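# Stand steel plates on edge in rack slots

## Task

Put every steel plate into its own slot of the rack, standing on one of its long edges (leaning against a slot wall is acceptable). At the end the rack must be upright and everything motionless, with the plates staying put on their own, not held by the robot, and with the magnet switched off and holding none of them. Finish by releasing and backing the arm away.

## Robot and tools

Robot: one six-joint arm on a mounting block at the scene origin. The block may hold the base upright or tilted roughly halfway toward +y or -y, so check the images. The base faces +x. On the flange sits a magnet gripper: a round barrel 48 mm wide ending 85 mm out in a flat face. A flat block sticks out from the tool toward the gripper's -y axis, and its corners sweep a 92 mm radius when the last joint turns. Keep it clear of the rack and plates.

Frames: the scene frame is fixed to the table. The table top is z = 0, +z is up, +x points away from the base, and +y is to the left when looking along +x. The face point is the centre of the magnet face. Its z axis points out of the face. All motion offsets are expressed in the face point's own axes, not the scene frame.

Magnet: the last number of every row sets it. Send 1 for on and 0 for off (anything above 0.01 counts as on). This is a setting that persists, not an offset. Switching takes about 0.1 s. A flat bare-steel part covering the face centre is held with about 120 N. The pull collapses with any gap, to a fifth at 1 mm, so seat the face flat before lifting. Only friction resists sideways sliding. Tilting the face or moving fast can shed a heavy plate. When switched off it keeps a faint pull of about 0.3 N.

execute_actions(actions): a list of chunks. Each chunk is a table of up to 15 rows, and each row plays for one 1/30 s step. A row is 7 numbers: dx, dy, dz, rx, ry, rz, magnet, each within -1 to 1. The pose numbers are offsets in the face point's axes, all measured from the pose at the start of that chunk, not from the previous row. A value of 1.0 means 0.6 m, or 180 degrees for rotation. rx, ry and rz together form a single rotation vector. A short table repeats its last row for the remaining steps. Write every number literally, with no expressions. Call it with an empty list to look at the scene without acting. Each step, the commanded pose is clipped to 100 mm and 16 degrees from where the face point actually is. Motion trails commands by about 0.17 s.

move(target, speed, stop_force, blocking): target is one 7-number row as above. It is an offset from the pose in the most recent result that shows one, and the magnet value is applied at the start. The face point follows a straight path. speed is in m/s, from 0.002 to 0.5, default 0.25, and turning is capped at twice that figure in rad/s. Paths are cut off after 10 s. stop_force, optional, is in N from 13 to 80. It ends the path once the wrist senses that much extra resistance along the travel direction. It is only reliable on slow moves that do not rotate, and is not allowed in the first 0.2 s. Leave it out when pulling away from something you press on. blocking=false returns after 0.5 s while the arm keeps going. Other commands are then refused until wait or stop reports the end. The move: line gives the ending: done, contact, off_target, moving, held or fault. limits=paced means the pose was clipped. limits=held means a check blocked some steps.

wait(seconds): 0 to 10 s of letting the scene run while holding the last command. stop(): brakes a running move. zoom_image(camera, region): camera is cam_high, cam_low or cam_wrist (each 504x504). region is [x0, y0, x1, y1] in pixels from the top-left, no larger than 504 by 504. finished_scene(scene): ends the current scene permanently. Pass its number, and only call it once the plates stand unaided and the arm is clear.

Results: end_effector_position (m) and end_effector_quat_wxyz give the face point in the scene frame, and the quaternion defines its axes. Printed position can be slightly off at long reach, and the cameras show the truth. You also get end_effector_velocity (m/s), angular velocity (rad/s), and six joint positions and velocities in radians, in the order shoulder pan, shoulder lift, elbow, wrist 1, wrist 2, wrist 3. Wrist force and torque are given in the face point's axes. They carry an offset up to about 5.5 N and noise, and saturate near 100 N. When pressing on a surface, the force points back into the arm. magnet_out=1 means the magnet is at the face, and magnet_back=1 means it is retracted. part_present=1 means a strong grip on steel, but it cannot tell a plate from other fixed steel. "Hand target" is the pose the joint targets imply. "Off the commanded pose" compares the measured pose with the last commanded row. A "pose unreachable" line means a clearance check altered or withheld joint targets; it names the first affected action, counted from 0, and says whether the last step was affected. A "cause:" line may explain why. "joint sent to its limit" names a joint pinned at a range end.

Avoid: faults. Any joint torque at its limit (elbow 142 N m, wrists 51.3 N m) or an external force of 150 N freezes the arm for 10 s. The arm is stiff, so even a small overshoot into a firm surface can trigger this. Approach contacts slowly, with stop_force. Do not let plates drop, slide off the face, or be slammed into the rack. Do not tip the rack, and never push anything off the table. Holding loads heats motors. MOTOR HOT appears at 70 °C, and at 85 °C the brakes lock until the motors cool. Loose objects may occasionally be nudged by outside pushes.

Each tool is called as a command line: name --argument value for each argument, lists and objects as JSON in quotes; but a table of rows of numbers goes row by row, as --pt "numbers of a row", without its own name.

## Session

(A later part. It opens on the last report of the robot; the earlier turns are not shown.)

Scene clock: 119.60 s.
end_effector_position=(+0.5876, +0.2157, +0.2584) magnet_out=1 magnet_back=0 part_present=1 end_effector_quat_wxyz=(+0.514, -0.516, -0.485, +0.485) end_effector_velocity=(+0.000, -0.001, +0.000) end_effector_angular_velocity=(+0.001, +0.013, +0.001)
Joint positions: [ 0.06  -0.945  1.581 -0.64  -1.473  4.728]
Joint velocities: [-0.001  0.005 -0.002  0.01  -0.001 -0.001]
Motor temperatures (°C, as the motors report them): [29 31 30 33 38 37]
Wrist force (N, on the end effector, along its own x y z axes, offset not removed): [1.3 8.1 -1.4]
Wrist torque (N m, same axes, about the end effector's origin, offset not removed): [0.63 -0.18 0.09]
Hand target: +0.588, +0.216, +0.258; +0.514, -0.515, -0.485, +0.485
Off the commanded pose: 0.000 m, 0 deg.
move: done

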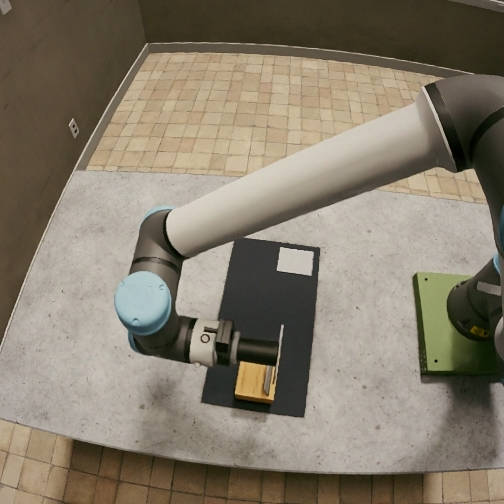

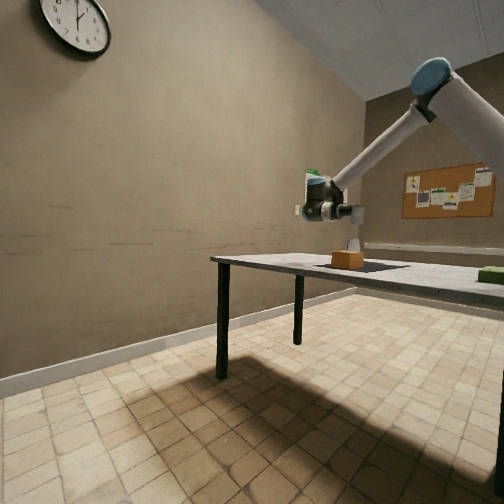

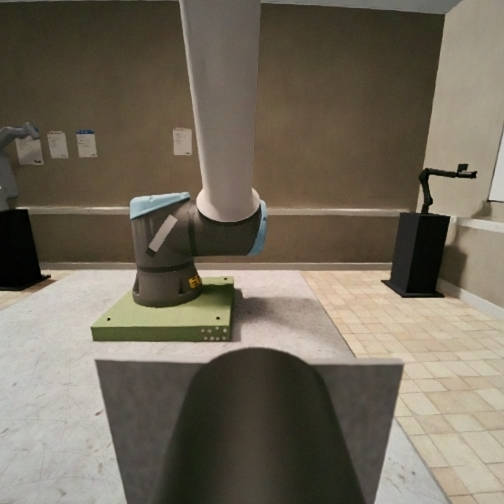

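move --target '[-0.01,0,-0.059,0,0,0,1]' --speed 0.03

move --target '[0,0.17,0,0,0,0,1]' --speed 0.03

move --target '[0,0.08,0,0,0,0,1]' --speed 0.005 --stop_force 20

Scene clock: 123.67 s.
end_effector_position=(+0.6224, +0.2076, +0.2584) magnet_out=1 magnet_back=0 part_present=1 end_effector_quat_wxyz=(+0.514, -0.516, -0.485, +0.485) end_effector_velocity=(+0.002, -0.001, +0.000) end_effector_angular_velocity=(+0.000, -0.001, +0.002)
Joint positions: [ 0.049 -0.902  1.503 -0.605 -1.484  4.727]
Joint velocities: [-0.     0.002 -0.005  0.002 -0.002 -0.   ]
Motor temperatures (°C, as the motors report them): [29 31 30 33 38 37]
Wrist force (N, on the end effector, along its own x y z axes, offset not removed): [2.6 6.8 3.0]
Wrist torque (N m, same axes, about the end effector's origin, offset not removed): [0.55 -0.18 -0.02]
Hand target: +0.623, +0.208, +0.258; +0.514, -0.516, -0.485, +0.485
Off the commanded pose: 0.000 m, 0 deg.
move: done

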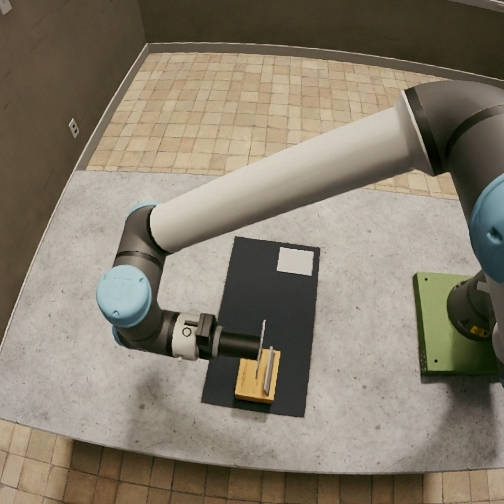

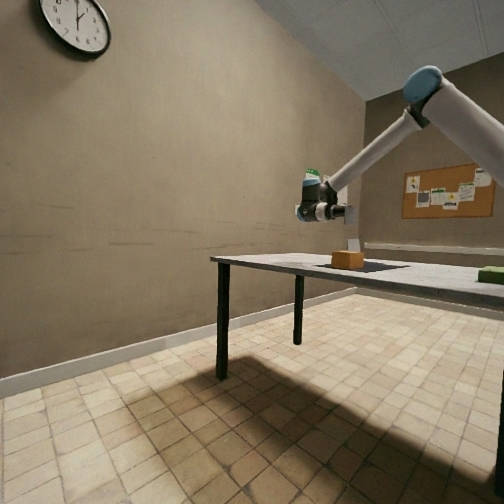

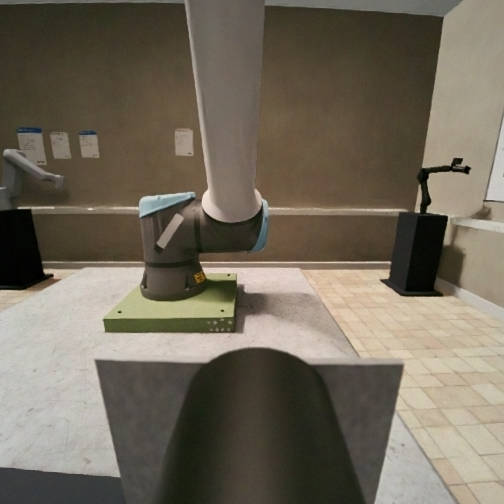

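Scene clock: 127.43 s.
end_effector_position=(+0.6226, +0.2076, +0.1567) magnet_out=1 magnet_back=0 part_present=1 end_effector_quat_wxyz=(+0.514, -0.516, -0.485, +0.485) end_effector_velocity=(+0.000, +0.000, -0.002) end_effector_angular_velocity=(-0.001, -0.001, +0.001)
Joint positions: [ 0.047 -0.799  1.534 -0.739 -1.486  4.727]
Joint velocities: [ 0.     0.002 -0.001 -0.002 -0.001  0.001]
Motor temperatures (°C, as the motors report them): [29 31 30 33 38 37]
Wrist force (N, on the end effector, along its own x y z axes, offset not removed): [3.5 2.6 -6.9]
Wrist torque (N m, same axes, about the end effector's origin, offset not removed): [0.06 -0.50 -0.11]
Hand target: +0.623, +0.208, +0.157; +0.514, -0.516, -0.485, +0.485
Off the commanded pose: 0.000 m, 0 deg.
move: done

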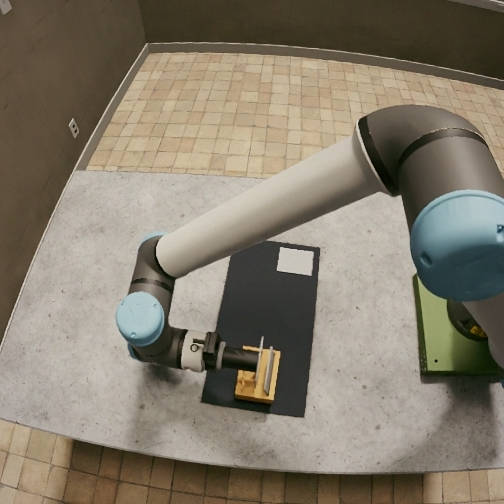

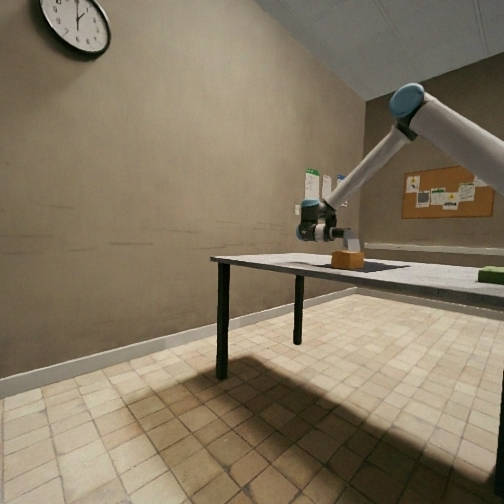

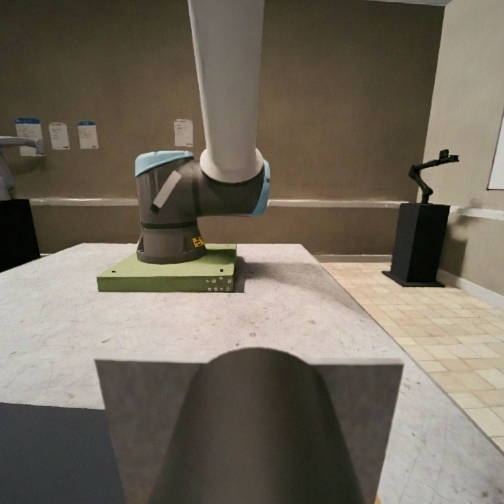

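Scene clock: 133.93 s.
end_effector_position=(+0.6226, +0.2076, +0.1260) magnet_out=1 magnet_back=0 part_present=1 end_effector_quat_wxyz=(+0.514, -0.516, -0.485, +0.485) end_effector_velocity=(-0.001, +0.000, +0.002) end_effector_angular_velocity=(-0.000, +0.003, -0.000)
Joint positions: [ 0.047 -0.765  1.538 -0.777 -1.486  4.727]
Joint velocities: [ 0.    -0.001  0.001  0.004  0.001  0.   ]
Motor temperatures (°C, as the motors report them): [29 31 30 33 38 37]
Wrist force (N, on the end effector, along its own x y z axes, offset not removed): [2.8 -6.4 2.1]
Wrist torque (N m, same axes, about the end effector's origin, offset not removed): [-0.18 0.36 -0.11]
Hand target: +0.623, +0.208, +0.126; +0.514, -0.516, -0.485, +0.485
Off the commanded pose: 0.017 m, 0 deg.
move: contact

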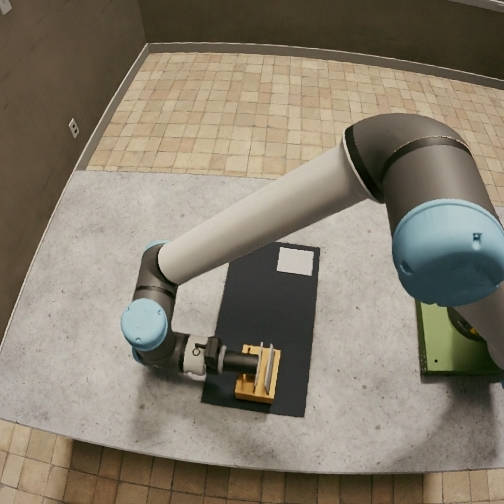

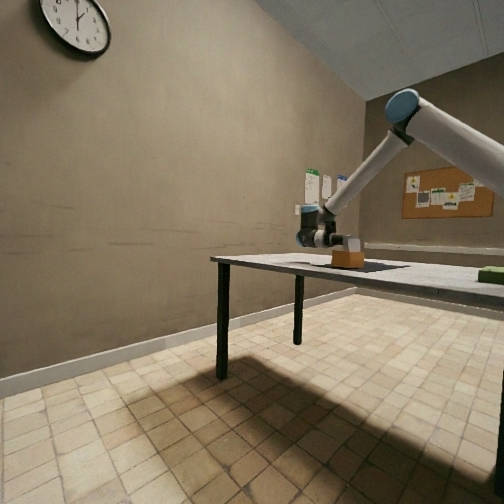

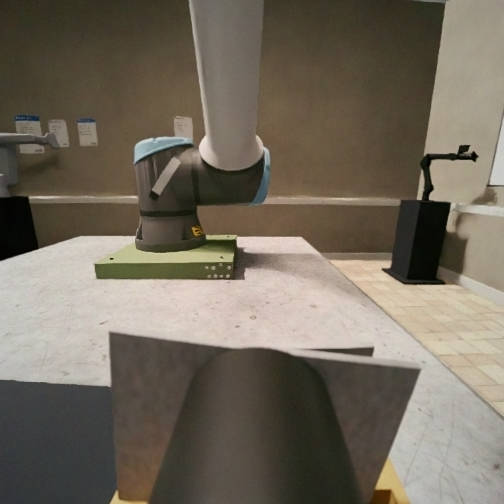

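Caught on the left (-y); shift +y.

move --target '[0.012,-0.012,0,0,0,0,1]' --speed 0.01

move --target '[0,0.04,0,0,0,0,1]' --speed 0.005 --stop_force 20

Scene clock: 136.70 s.
end_effector_position=(+0.6230, +0.2146, +0.1330) magnet_out=1 magnet_back=0 part_present=1 end_effector_quat_wxyz=(+0.514, -0.516, -0.485, +0.485) end_effector_velocity=(+0.000, +0.002, +0.002) end_effector_angular_velocity=(-0.000, -0.001, -0.001)
Joint positions: [ 0.055 -0.77   1.532 -0.766 -1.478  4.728]
Joint velocities: [ 0.003 -0.001 -0.002  0.002  0.004  0.   ]
Motor temperatures (°C, as the motors report them): [29 31 30 33 38 37]
Wrist force (N, on the end effector, along its own x y z axes, offset not removed): [-0.2 7.0 -2.4]
Wrist torque (N m, same axes, about the end effector's origin, offset not removed): [0.53 -0.17 -0.32]
Hand target: +0.623, +0.215, +0.133; +0.514, -0.516, -0.485, +0.485
Off the commanded pose: 0.000 m, 0 deg.
move: done

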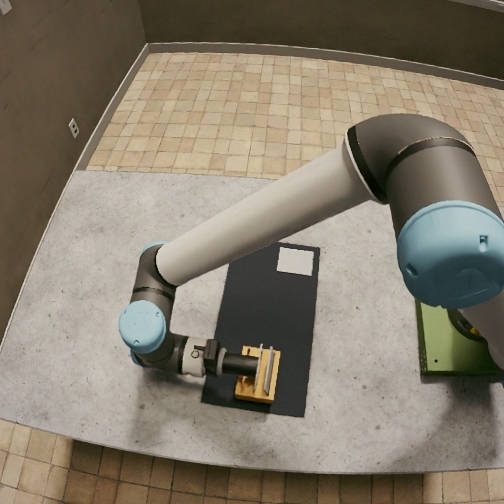

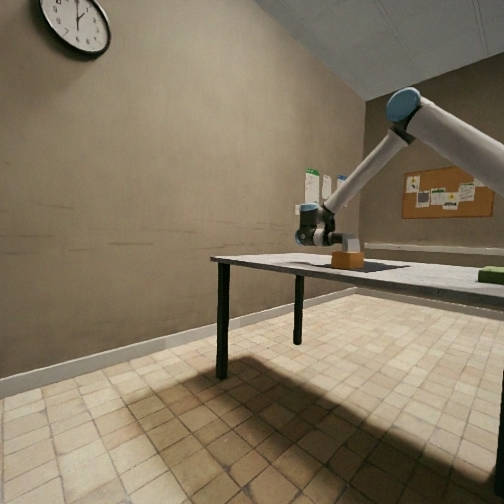

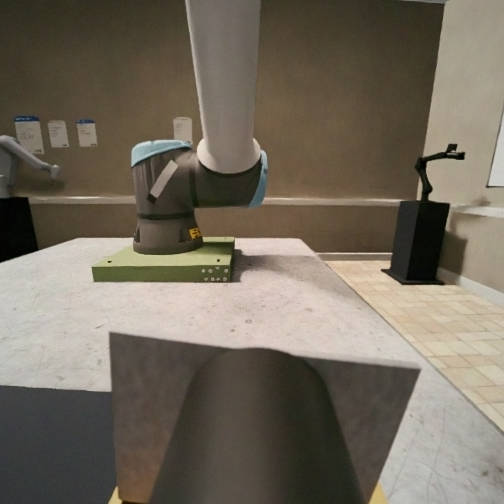

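Scene clock: 141.10 s.
end_effector_position=(+0.6231, +0.2146, +0.1129) magnet_out=1 magnet_back=0 part_present=1 end_effector_quat_wxyz=(+0.514, -0.516, -0.485, +0.485) end_effector_velocity=(-0.000, +0.000, +0.002) end_effector_angular_velocity=(+0.000, +0.002, +0.001)
Joint positions: [ 0.055 -0.747  1.533 -0.79  -1.478  4.728]
Joint velocities: [ 0.001 -0.001 -0.     0.003 -0.    -0.001]
Motor temperatures (°C, as the motors report them): [29 31 30 33 38 37]
Wrist force (N, on the end effector, along its own x y z axes, offset not removed): [-6.5 -14.8 1.9]
Wrist torque (N m, same axes, about the end effector's origin, offset not removed): [0.09 0.01 -0.47]
Hand target: +0.623, +0.215, +0.113; +0.514, -0.516, -0.485, +0.485
Off the commanded pose: 0.004 m, 0 deg.
move: contact

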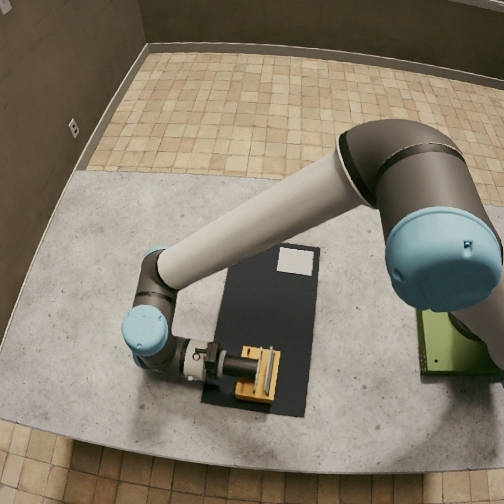

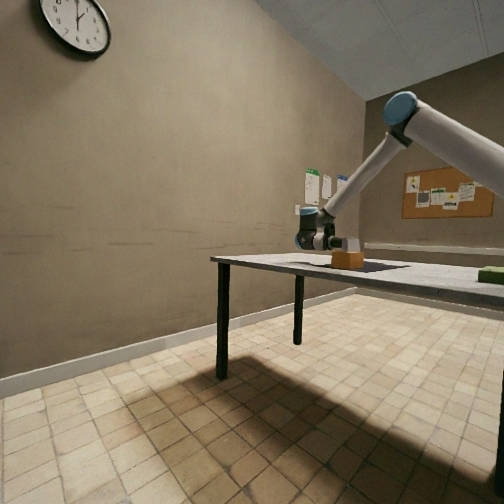

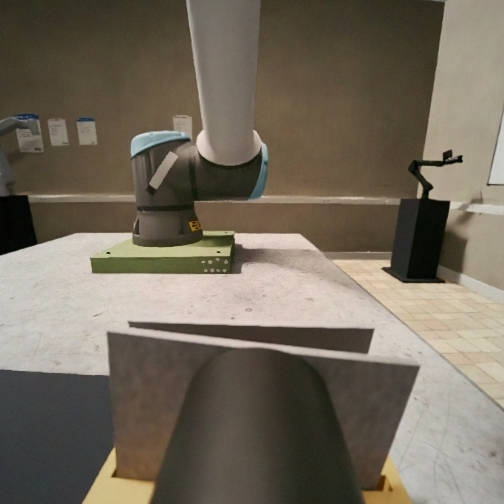

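In. Release and head to the last plate.

execute_actions --actions '[[[0,0,0,0,0,0,0]],[[0,0,-0.02,0,0,0,0]]]'

move --target '[0,-0.25,0,0,0,0,0]' --speed 0.1

move --target '[0,0,0,-0.5,0,0,0]'

move --target '[-0.6,-0.12,0.33,0,0,-0.52,0]' --speed 0.2

Scene clock: 146.57 s.
end_effector_position=(+0.6349, +0.2139, +0.1130) magnet_out=0 magnet_back=1 part_present=0 end_effector_quat_wxyz=(+0.514, -0.516, -0.485, +0.484) end_effector_velocity=(+0.001, -0.000, -0.000) end_effector_angular_velocity=(+0.001, +0.001, +0.002)
Joint positions: [ 0.054 -0.734  1.505 -0.775 -1.479  4.728]
Joint velocities: [ 0.     0.002 -0.004  0.002 -0.002 -0.001]
Motor temperatures (°C, as the motors report them): [29 31 30 33 38 37]
Wrist force (N, on the end effector, along its own x y z axes, offset not removed): [-0.3 4.1 -6.0]
Wrist torque (N m, same axes, about the end effector's origin, offset not removed): [0.46 0.15 -0.16]
Hand target: +0.635, +0.214, +0.113; +0.514, -0.516, -0.485, +0.484
Off the commanded pose: 0.000 m, 0 deg.

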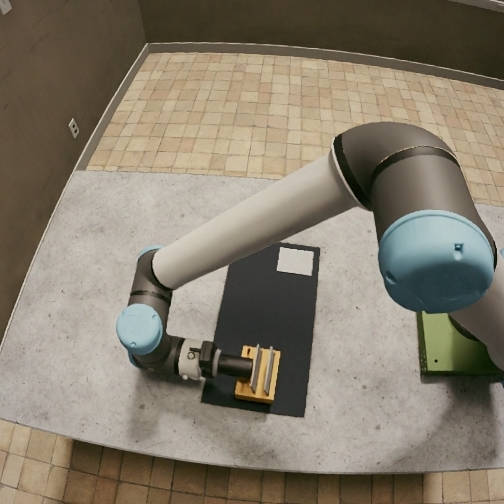

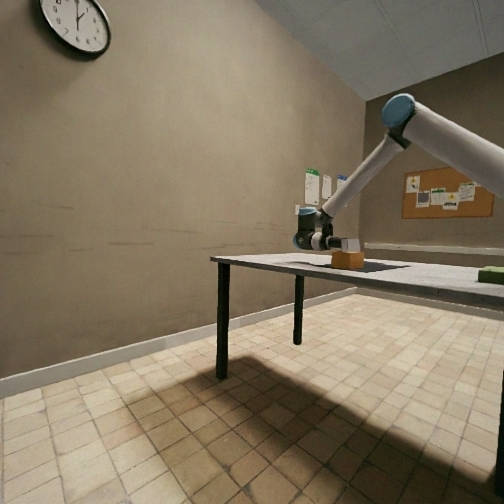

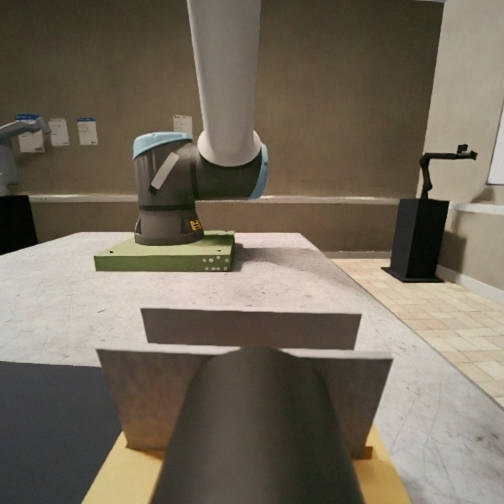

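Scene clock: 148.57 s.
end_effector_position=(+0.6346, +0.2139, +0.2627) magnet_out=0 magnet_back=1 part_present=0 end_effector_quat_wxyz=(+0.514, -0.516, -0.485, +0.484) end_effector_velocity=(+0.000, +0.000, +0.002) end_effector_angular_velocity=(+0.000, +0.000, +0.001)
Joint positions: [ 0.056 -0.888  1.468 -0.584 -1.477  4.728]
Joint velocities: [ 0.001 -0.001 -0.002  0.003 -0.001 -0.   ]
Motor temperatures (°C, as the motors report them): [29 31 30 33 38 37]
Wrist force (N, on the end effector, along its own x y z axes, offset not removed): [0.0 -0.8 2.4]
Wrist torque (N m, same axes, about the end effector's origin, offset not removed): [0.08 -0.08 -0.01]
Hand target: +0.635, +0.214, +0.263; +0.514, -0.516, -0.485, +0.484
Off the commanded pose: 0.000 m, 0 deg.
move: done

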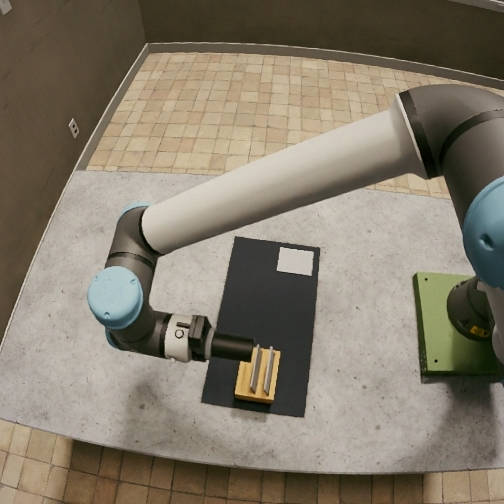

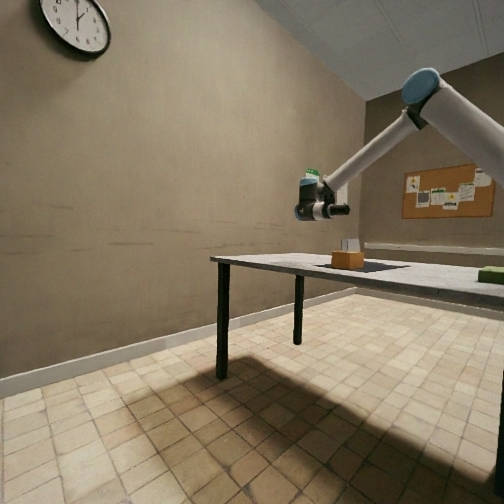

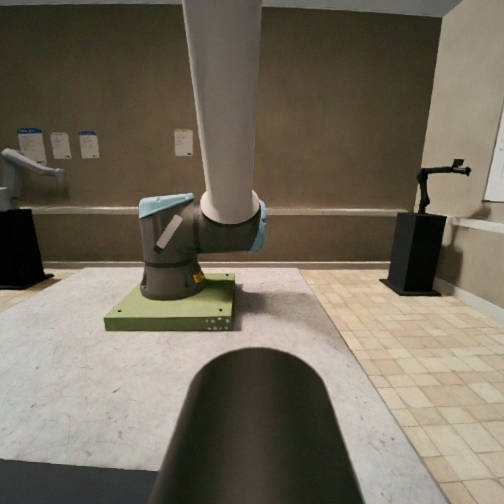

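Scene clock: 152.23 s.
end_effector_position=(+0.6344, +0.2139, +0.2626) magnet_out=0 magnet_back=1 part_present=0 end_effector_quat_wxyz=(+0.001, +0.728, +0.685, +0.000) end_effector_velocity=(+0.000, +0.000, -0.001) end_effector_angular_velocity=(+0.001, -0.014, -0.001)
Joint positions: [ 0.094 -1.455  2.098 -2.215 -1.585  4.845]
Joint velocities: [ 0.    -0.002  0.007 -0.019 -0.     0.001]
Motor temperatures (°C, as the motors report them): [29 31 30 33 38 37]
Wrist force (N, on the end effector, along its own x y z axes, offset not removed): [-0.1 4.2 -3.0]
Wrist torque (N m, same axes, about the end effector's origin, offset not removed): [0.43 0.12 -0.30]
Hand target: +0.634, +0.214, +0.263; +0.001, +0.728, +0.685, +0.001
Off the commanded pose: 0.000 m, 0 deg.
move: done

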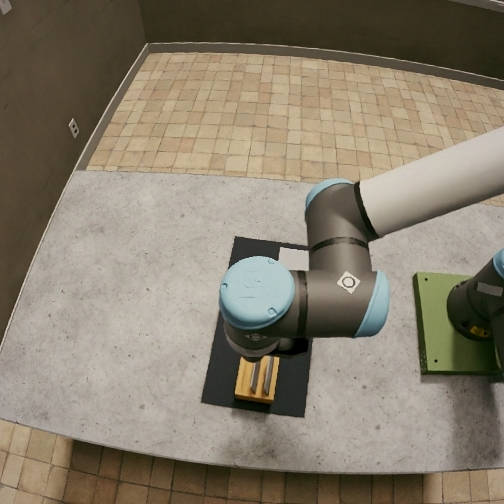

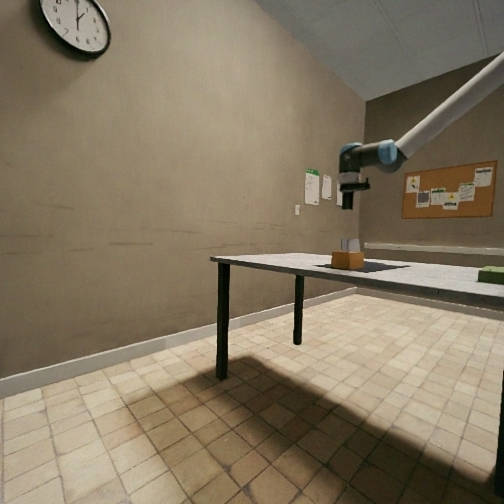

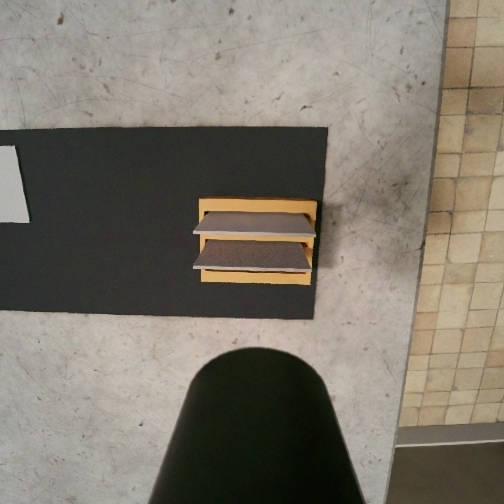

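Scene clock: 156.83 s.
end_effector_position=(+0.5412, -0.1404, +0.0649) magnet_out=0 magnet_back=1 part_present=0 end_effector_quat_wxyz=(+0.001, -0.000, +1.000, +0.000) end_effector_velocity=(+0.000, -0.002, -0.000) end_effector_angular_velocity=(+0.001, -0.003, +0.008)
Joint positions: [-0.544 -1.295  2.426 -2.711 -1.581  2.575]
Joint velocities: [-0.004  0.002 -0.    -0.003  0.002 -0.012]
Motor temperatures (°C, as the motors report them): [29 31 30 33 38 37]
Wrist force (N, on the end effector, along its own x y z axes, offset not removed): [5.0 8.8 2.6]
Wrist torque (N m, same axes, about the end effector's origin, offset not removed): [0.88 -0.49 -0.12]
Hand target: +0.541, -0.141, +0.065; +0.001, -0.001, +1.000, +0.000
Off the commanded pose: 0.001 m, 0 deg.
move: done

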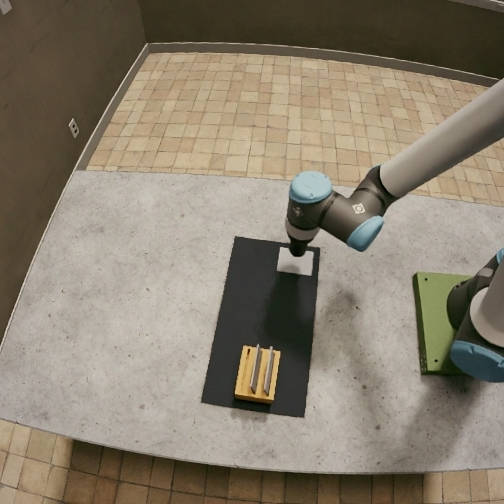

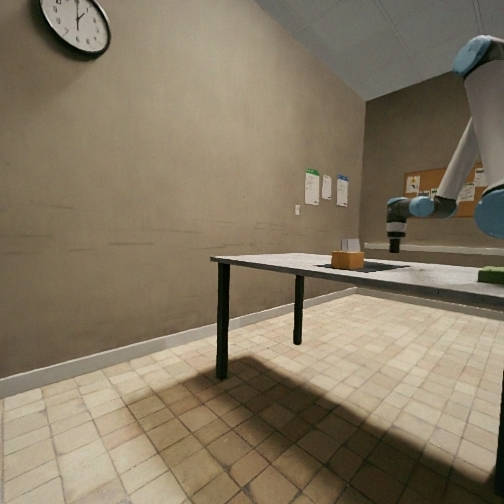

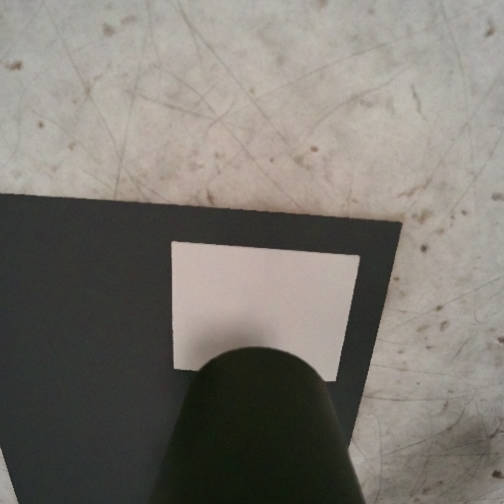

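move --target '[0.01,-0.045,0.079,0,0,0.022,0]' --speed 0.06

move --target '[0,0,0.0185,0,0,0,1]' --speed 0.01

move --target '[0,0,-0.42,0,0,0,1]' --speed 0.1

move --target '[-0.2,0.63,0,0,0,0.498,1]' --speed 0.12

move --target '[0,0,0,0.5,0,0,1]' --speed 0.12

Scene clock: 162.13 s.
end_effector_position=(+0.5352, -0.1671, +0.0178) magnet_out=0 magnet_back=1 part_present=0 end_effector_quat_wxyz=(+0.000, +0.034, +0.999, +0.000) end_effector_velocity=(+0.000, -0.002, -0.002) end_effector_angular_velocity=(-0.001, -0.001, -0.003)
Joint positions: [-0.593 -1.184  2.433 -2.829 -1.58   2.595]
Joint velocities: [-0.002  0.004 -0.001 -0.004 -0.     0.001]
Motor temperatures (°C, as the motors report them): [29 31 30 33 38 37]
Wrist force (N, on the end effector, along its own x y z axes, offset not removed): [4.0 -0.2 5.9]
Wrist torque (N m, same axes, about the end effector's origin, offset not removed): [-0.02 -0.29 0.04]
Hand target: +0.535, -0.167, +0.018; +0.001, +0.034, +0.999, +0.000
Off the commanded pose: 0.000 m, 0 deg.
move: done

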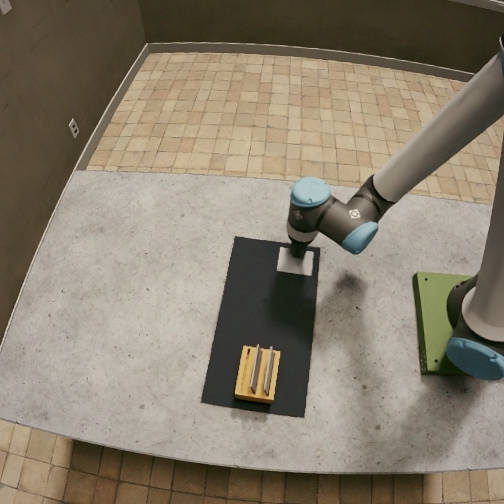

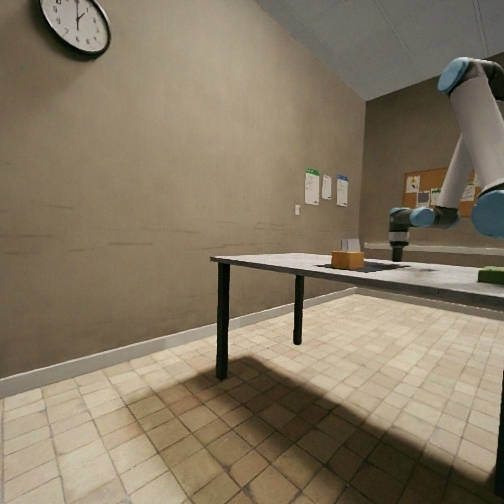

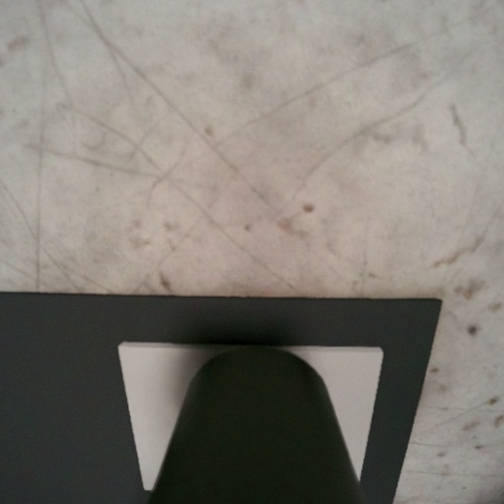

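Scene clock: 163.47 s.
end_effector_position=(+0.5352, -0.1671, +0.0069) magnet_out=1 magnet_back=0 part_present=1 end_effector_quat_wxyz=(+0.000, +0.034, +0.999, +0.000) end_effector_velocity=(+0.000, +0.000, -0.002) end_effector_angular_velocity=(-0.001, +0.000, +0.000)
Joint positions: [-0.593 -1.158  2.434 -2.856 -1.58   2.594]
Joint velocities: [ 0.001  0.005 -0.    -0.006 -0.001  0.001]
Motor temperatures (°C, as the motors report them): [29 31 30 33 38 37]
Wrist force (N, on the end effector, along its own x y z axes, offset not removed): [2.7 3.9 -2.0]
Wrist torque (N m, same axes, about the end effector's origin, offset not removed): [0.47 0.16 -0.20]
Hand target: +0.535, -0.167, +0.007; +0.000, +0.034, +0.999, +0.000
Off the commanded pose: 0.000 m, 0 deg.
move: done

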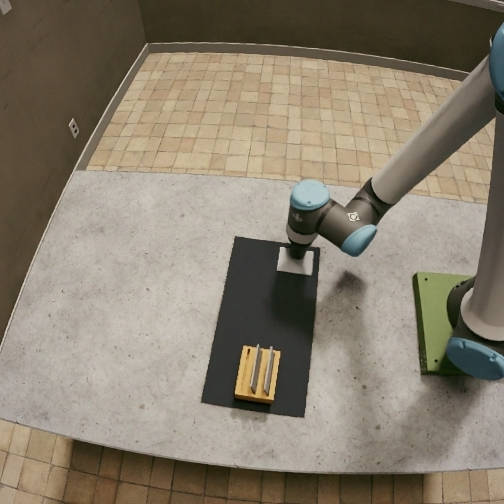

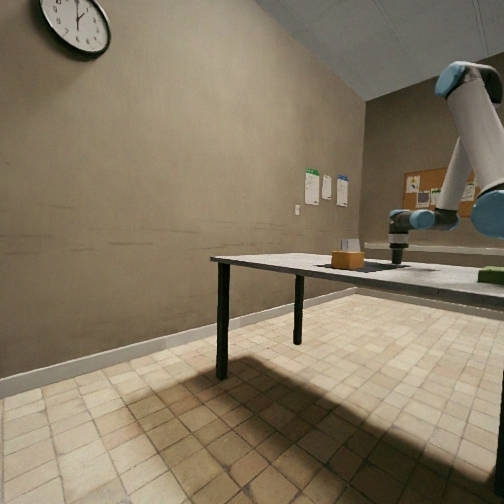

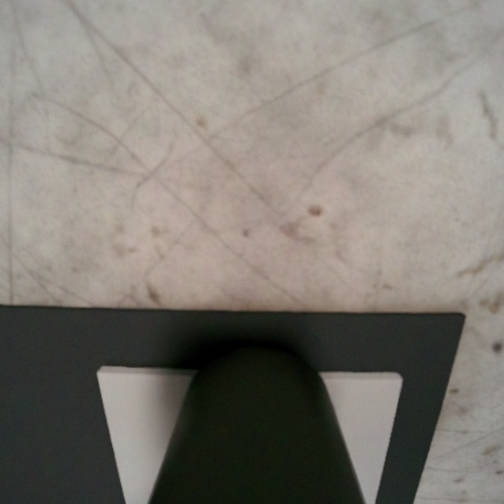

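Scene clock: 166.47 s.
end_effector_position=(+0.5351, -0.1674, +0.2582) magnet_out=1 magnet_back=0 part_present=1 end_effector_quat_wxyz=(+0.000, +0.034, +0.999, +0.000) end_effector_velocity=(-0.000, -0.000, +0.002) end_effector_angular_velocity=(+0.000, +0.001, -0.001)
Joint positions: [-0.589 -1.644  2.293 -2.229 -1.58   2.599]
Joint velocities: [-0.001 -0.003 -0.002  0.006  0.     0.   ]
Motor temperatures (°C, as the motors report them): [29 31 30 33 38 37]
Wrist force (N, on the end effector, along its own x y z axes, offset not removed): [-3.5 6.7 3.6]
Wrist torque (N m, same axes, about the end effector's origin, offset not removed): [0.77 0.52 -0.23]
Hand target: +0.535, -0.167, +0.258; +0.000, +0.034, +0.999, +0.000
Off the commanded pose: 0.001 m, 0 deg.
move: done

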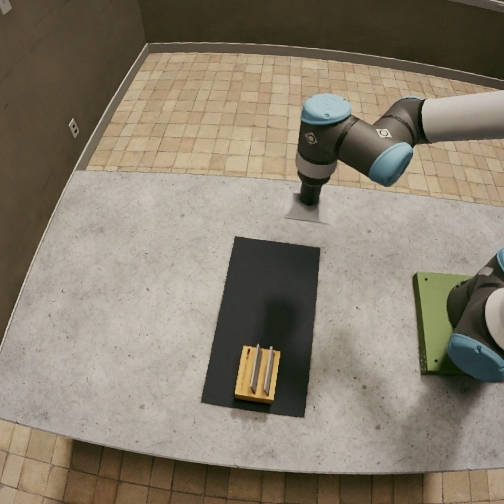

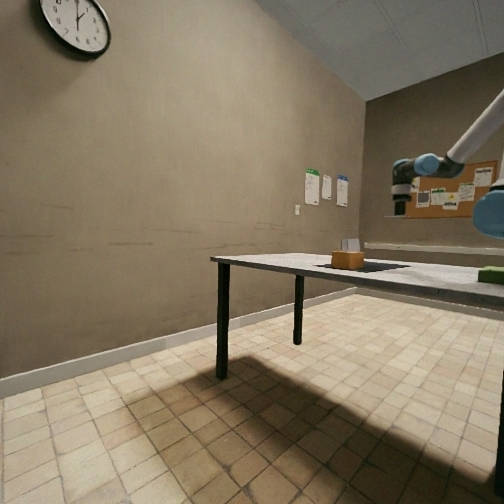

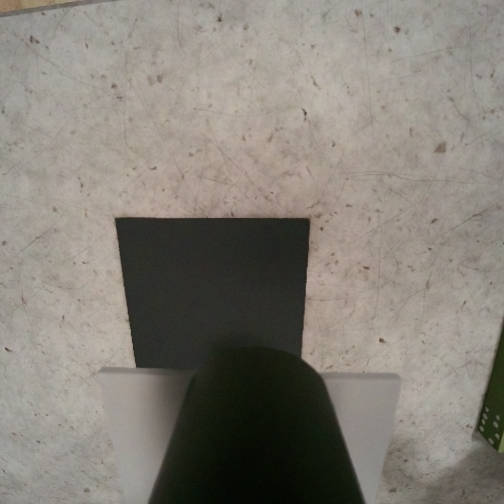

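Scene clock: 173.43 s.
end_effector_position=(+0.6800, +0.2011, +0.2584) magnet_out=1 magnet_back=0 part_present=1 end_effector_quat_wxyz=(+0.000, +0.728, +0.685, +0.000) end_effector_velocity=(+0.001, +0.001, +0.000) end_effector_angular_velocity=(-0.002, -0.000, -0.012)
Joint positions: [ 0.07  -1.39   2.029 -2.211 -1.585  4.821]
Joint velocities: [ 0.002  0.002 -0.003  0.001 -0.002  0.014]
Motor temperatures (°C, as the motors report them): [29 31 30 33 38 37]
Wrist force (N, on the end effector, along its own x y z axes, offset not removed): [-0.9 5.2 1.1]
Wrist torque (N m, same axes, about the end effector's origin, offset not removed): [0.70 0.09 -0.05]
Hand target: +0.680, +0.201, +0.258; +0.000, +0.729, +0.685, +0.000
Off the commanded pose: 0.001 m, 0 deg.
move: done

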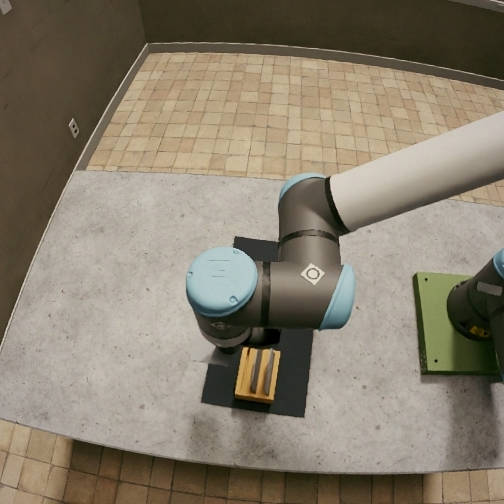

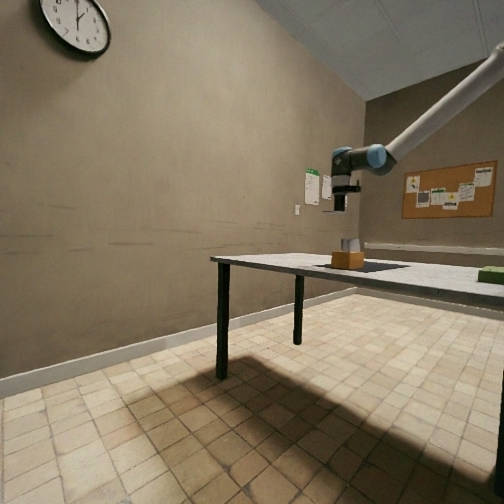

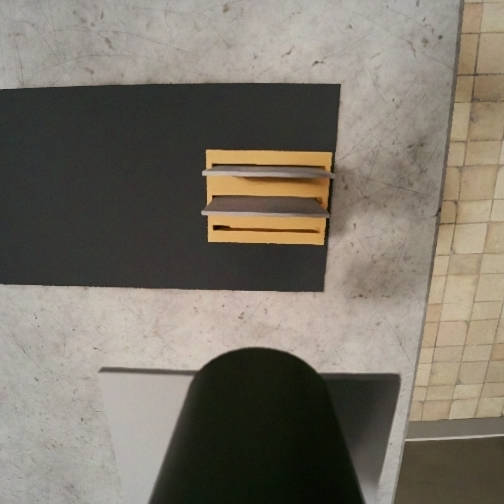

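Scene clock: 180.37 s.
end_effector_position=(+0.6801, +0.2011, +0.2585) magnet_out=1 magnet_back=0 part_present=1 end_effector_quat_wxyz=(+0.514, -0.515, -0.485, +0.485) end_effector_velocity=(-0.000, -0.000, -0.000) end_effector_angular_velocity=(+0.000, +0.013, +0.002)
Joint positions: [ 0.04  -0.824  1.36  -0.54  -1.493  4.727]
Joint velocities: [ 0.     0.005 -0.002  0.011 -0.002 -0.001]
Motor temperatures (°C, as the motors report them): [29 31 30 33 38 37]
Wrist force (N, on the end effector, along its own x y z axes, offset not removed): [1.7 4.9 -5.3]
Wrist torque (N m, same axes, about the end effector's origin, offset not removed): [0.46 -0.05 -0.15]
Hand target: +0.680, +0.201, +0.258; +0.514, -0.515, -0.485, +0.485
Off the commanded pose: 0.000 m, 0 deg.
move: done

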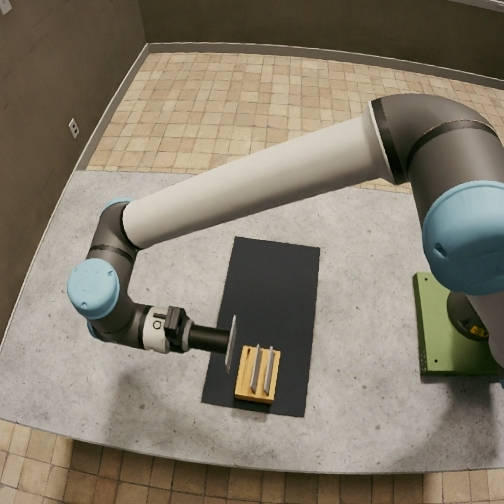

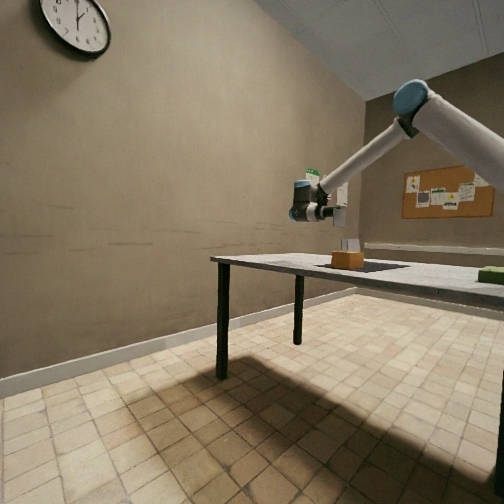

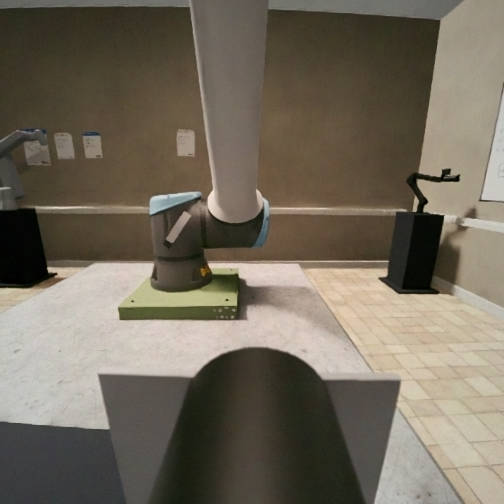

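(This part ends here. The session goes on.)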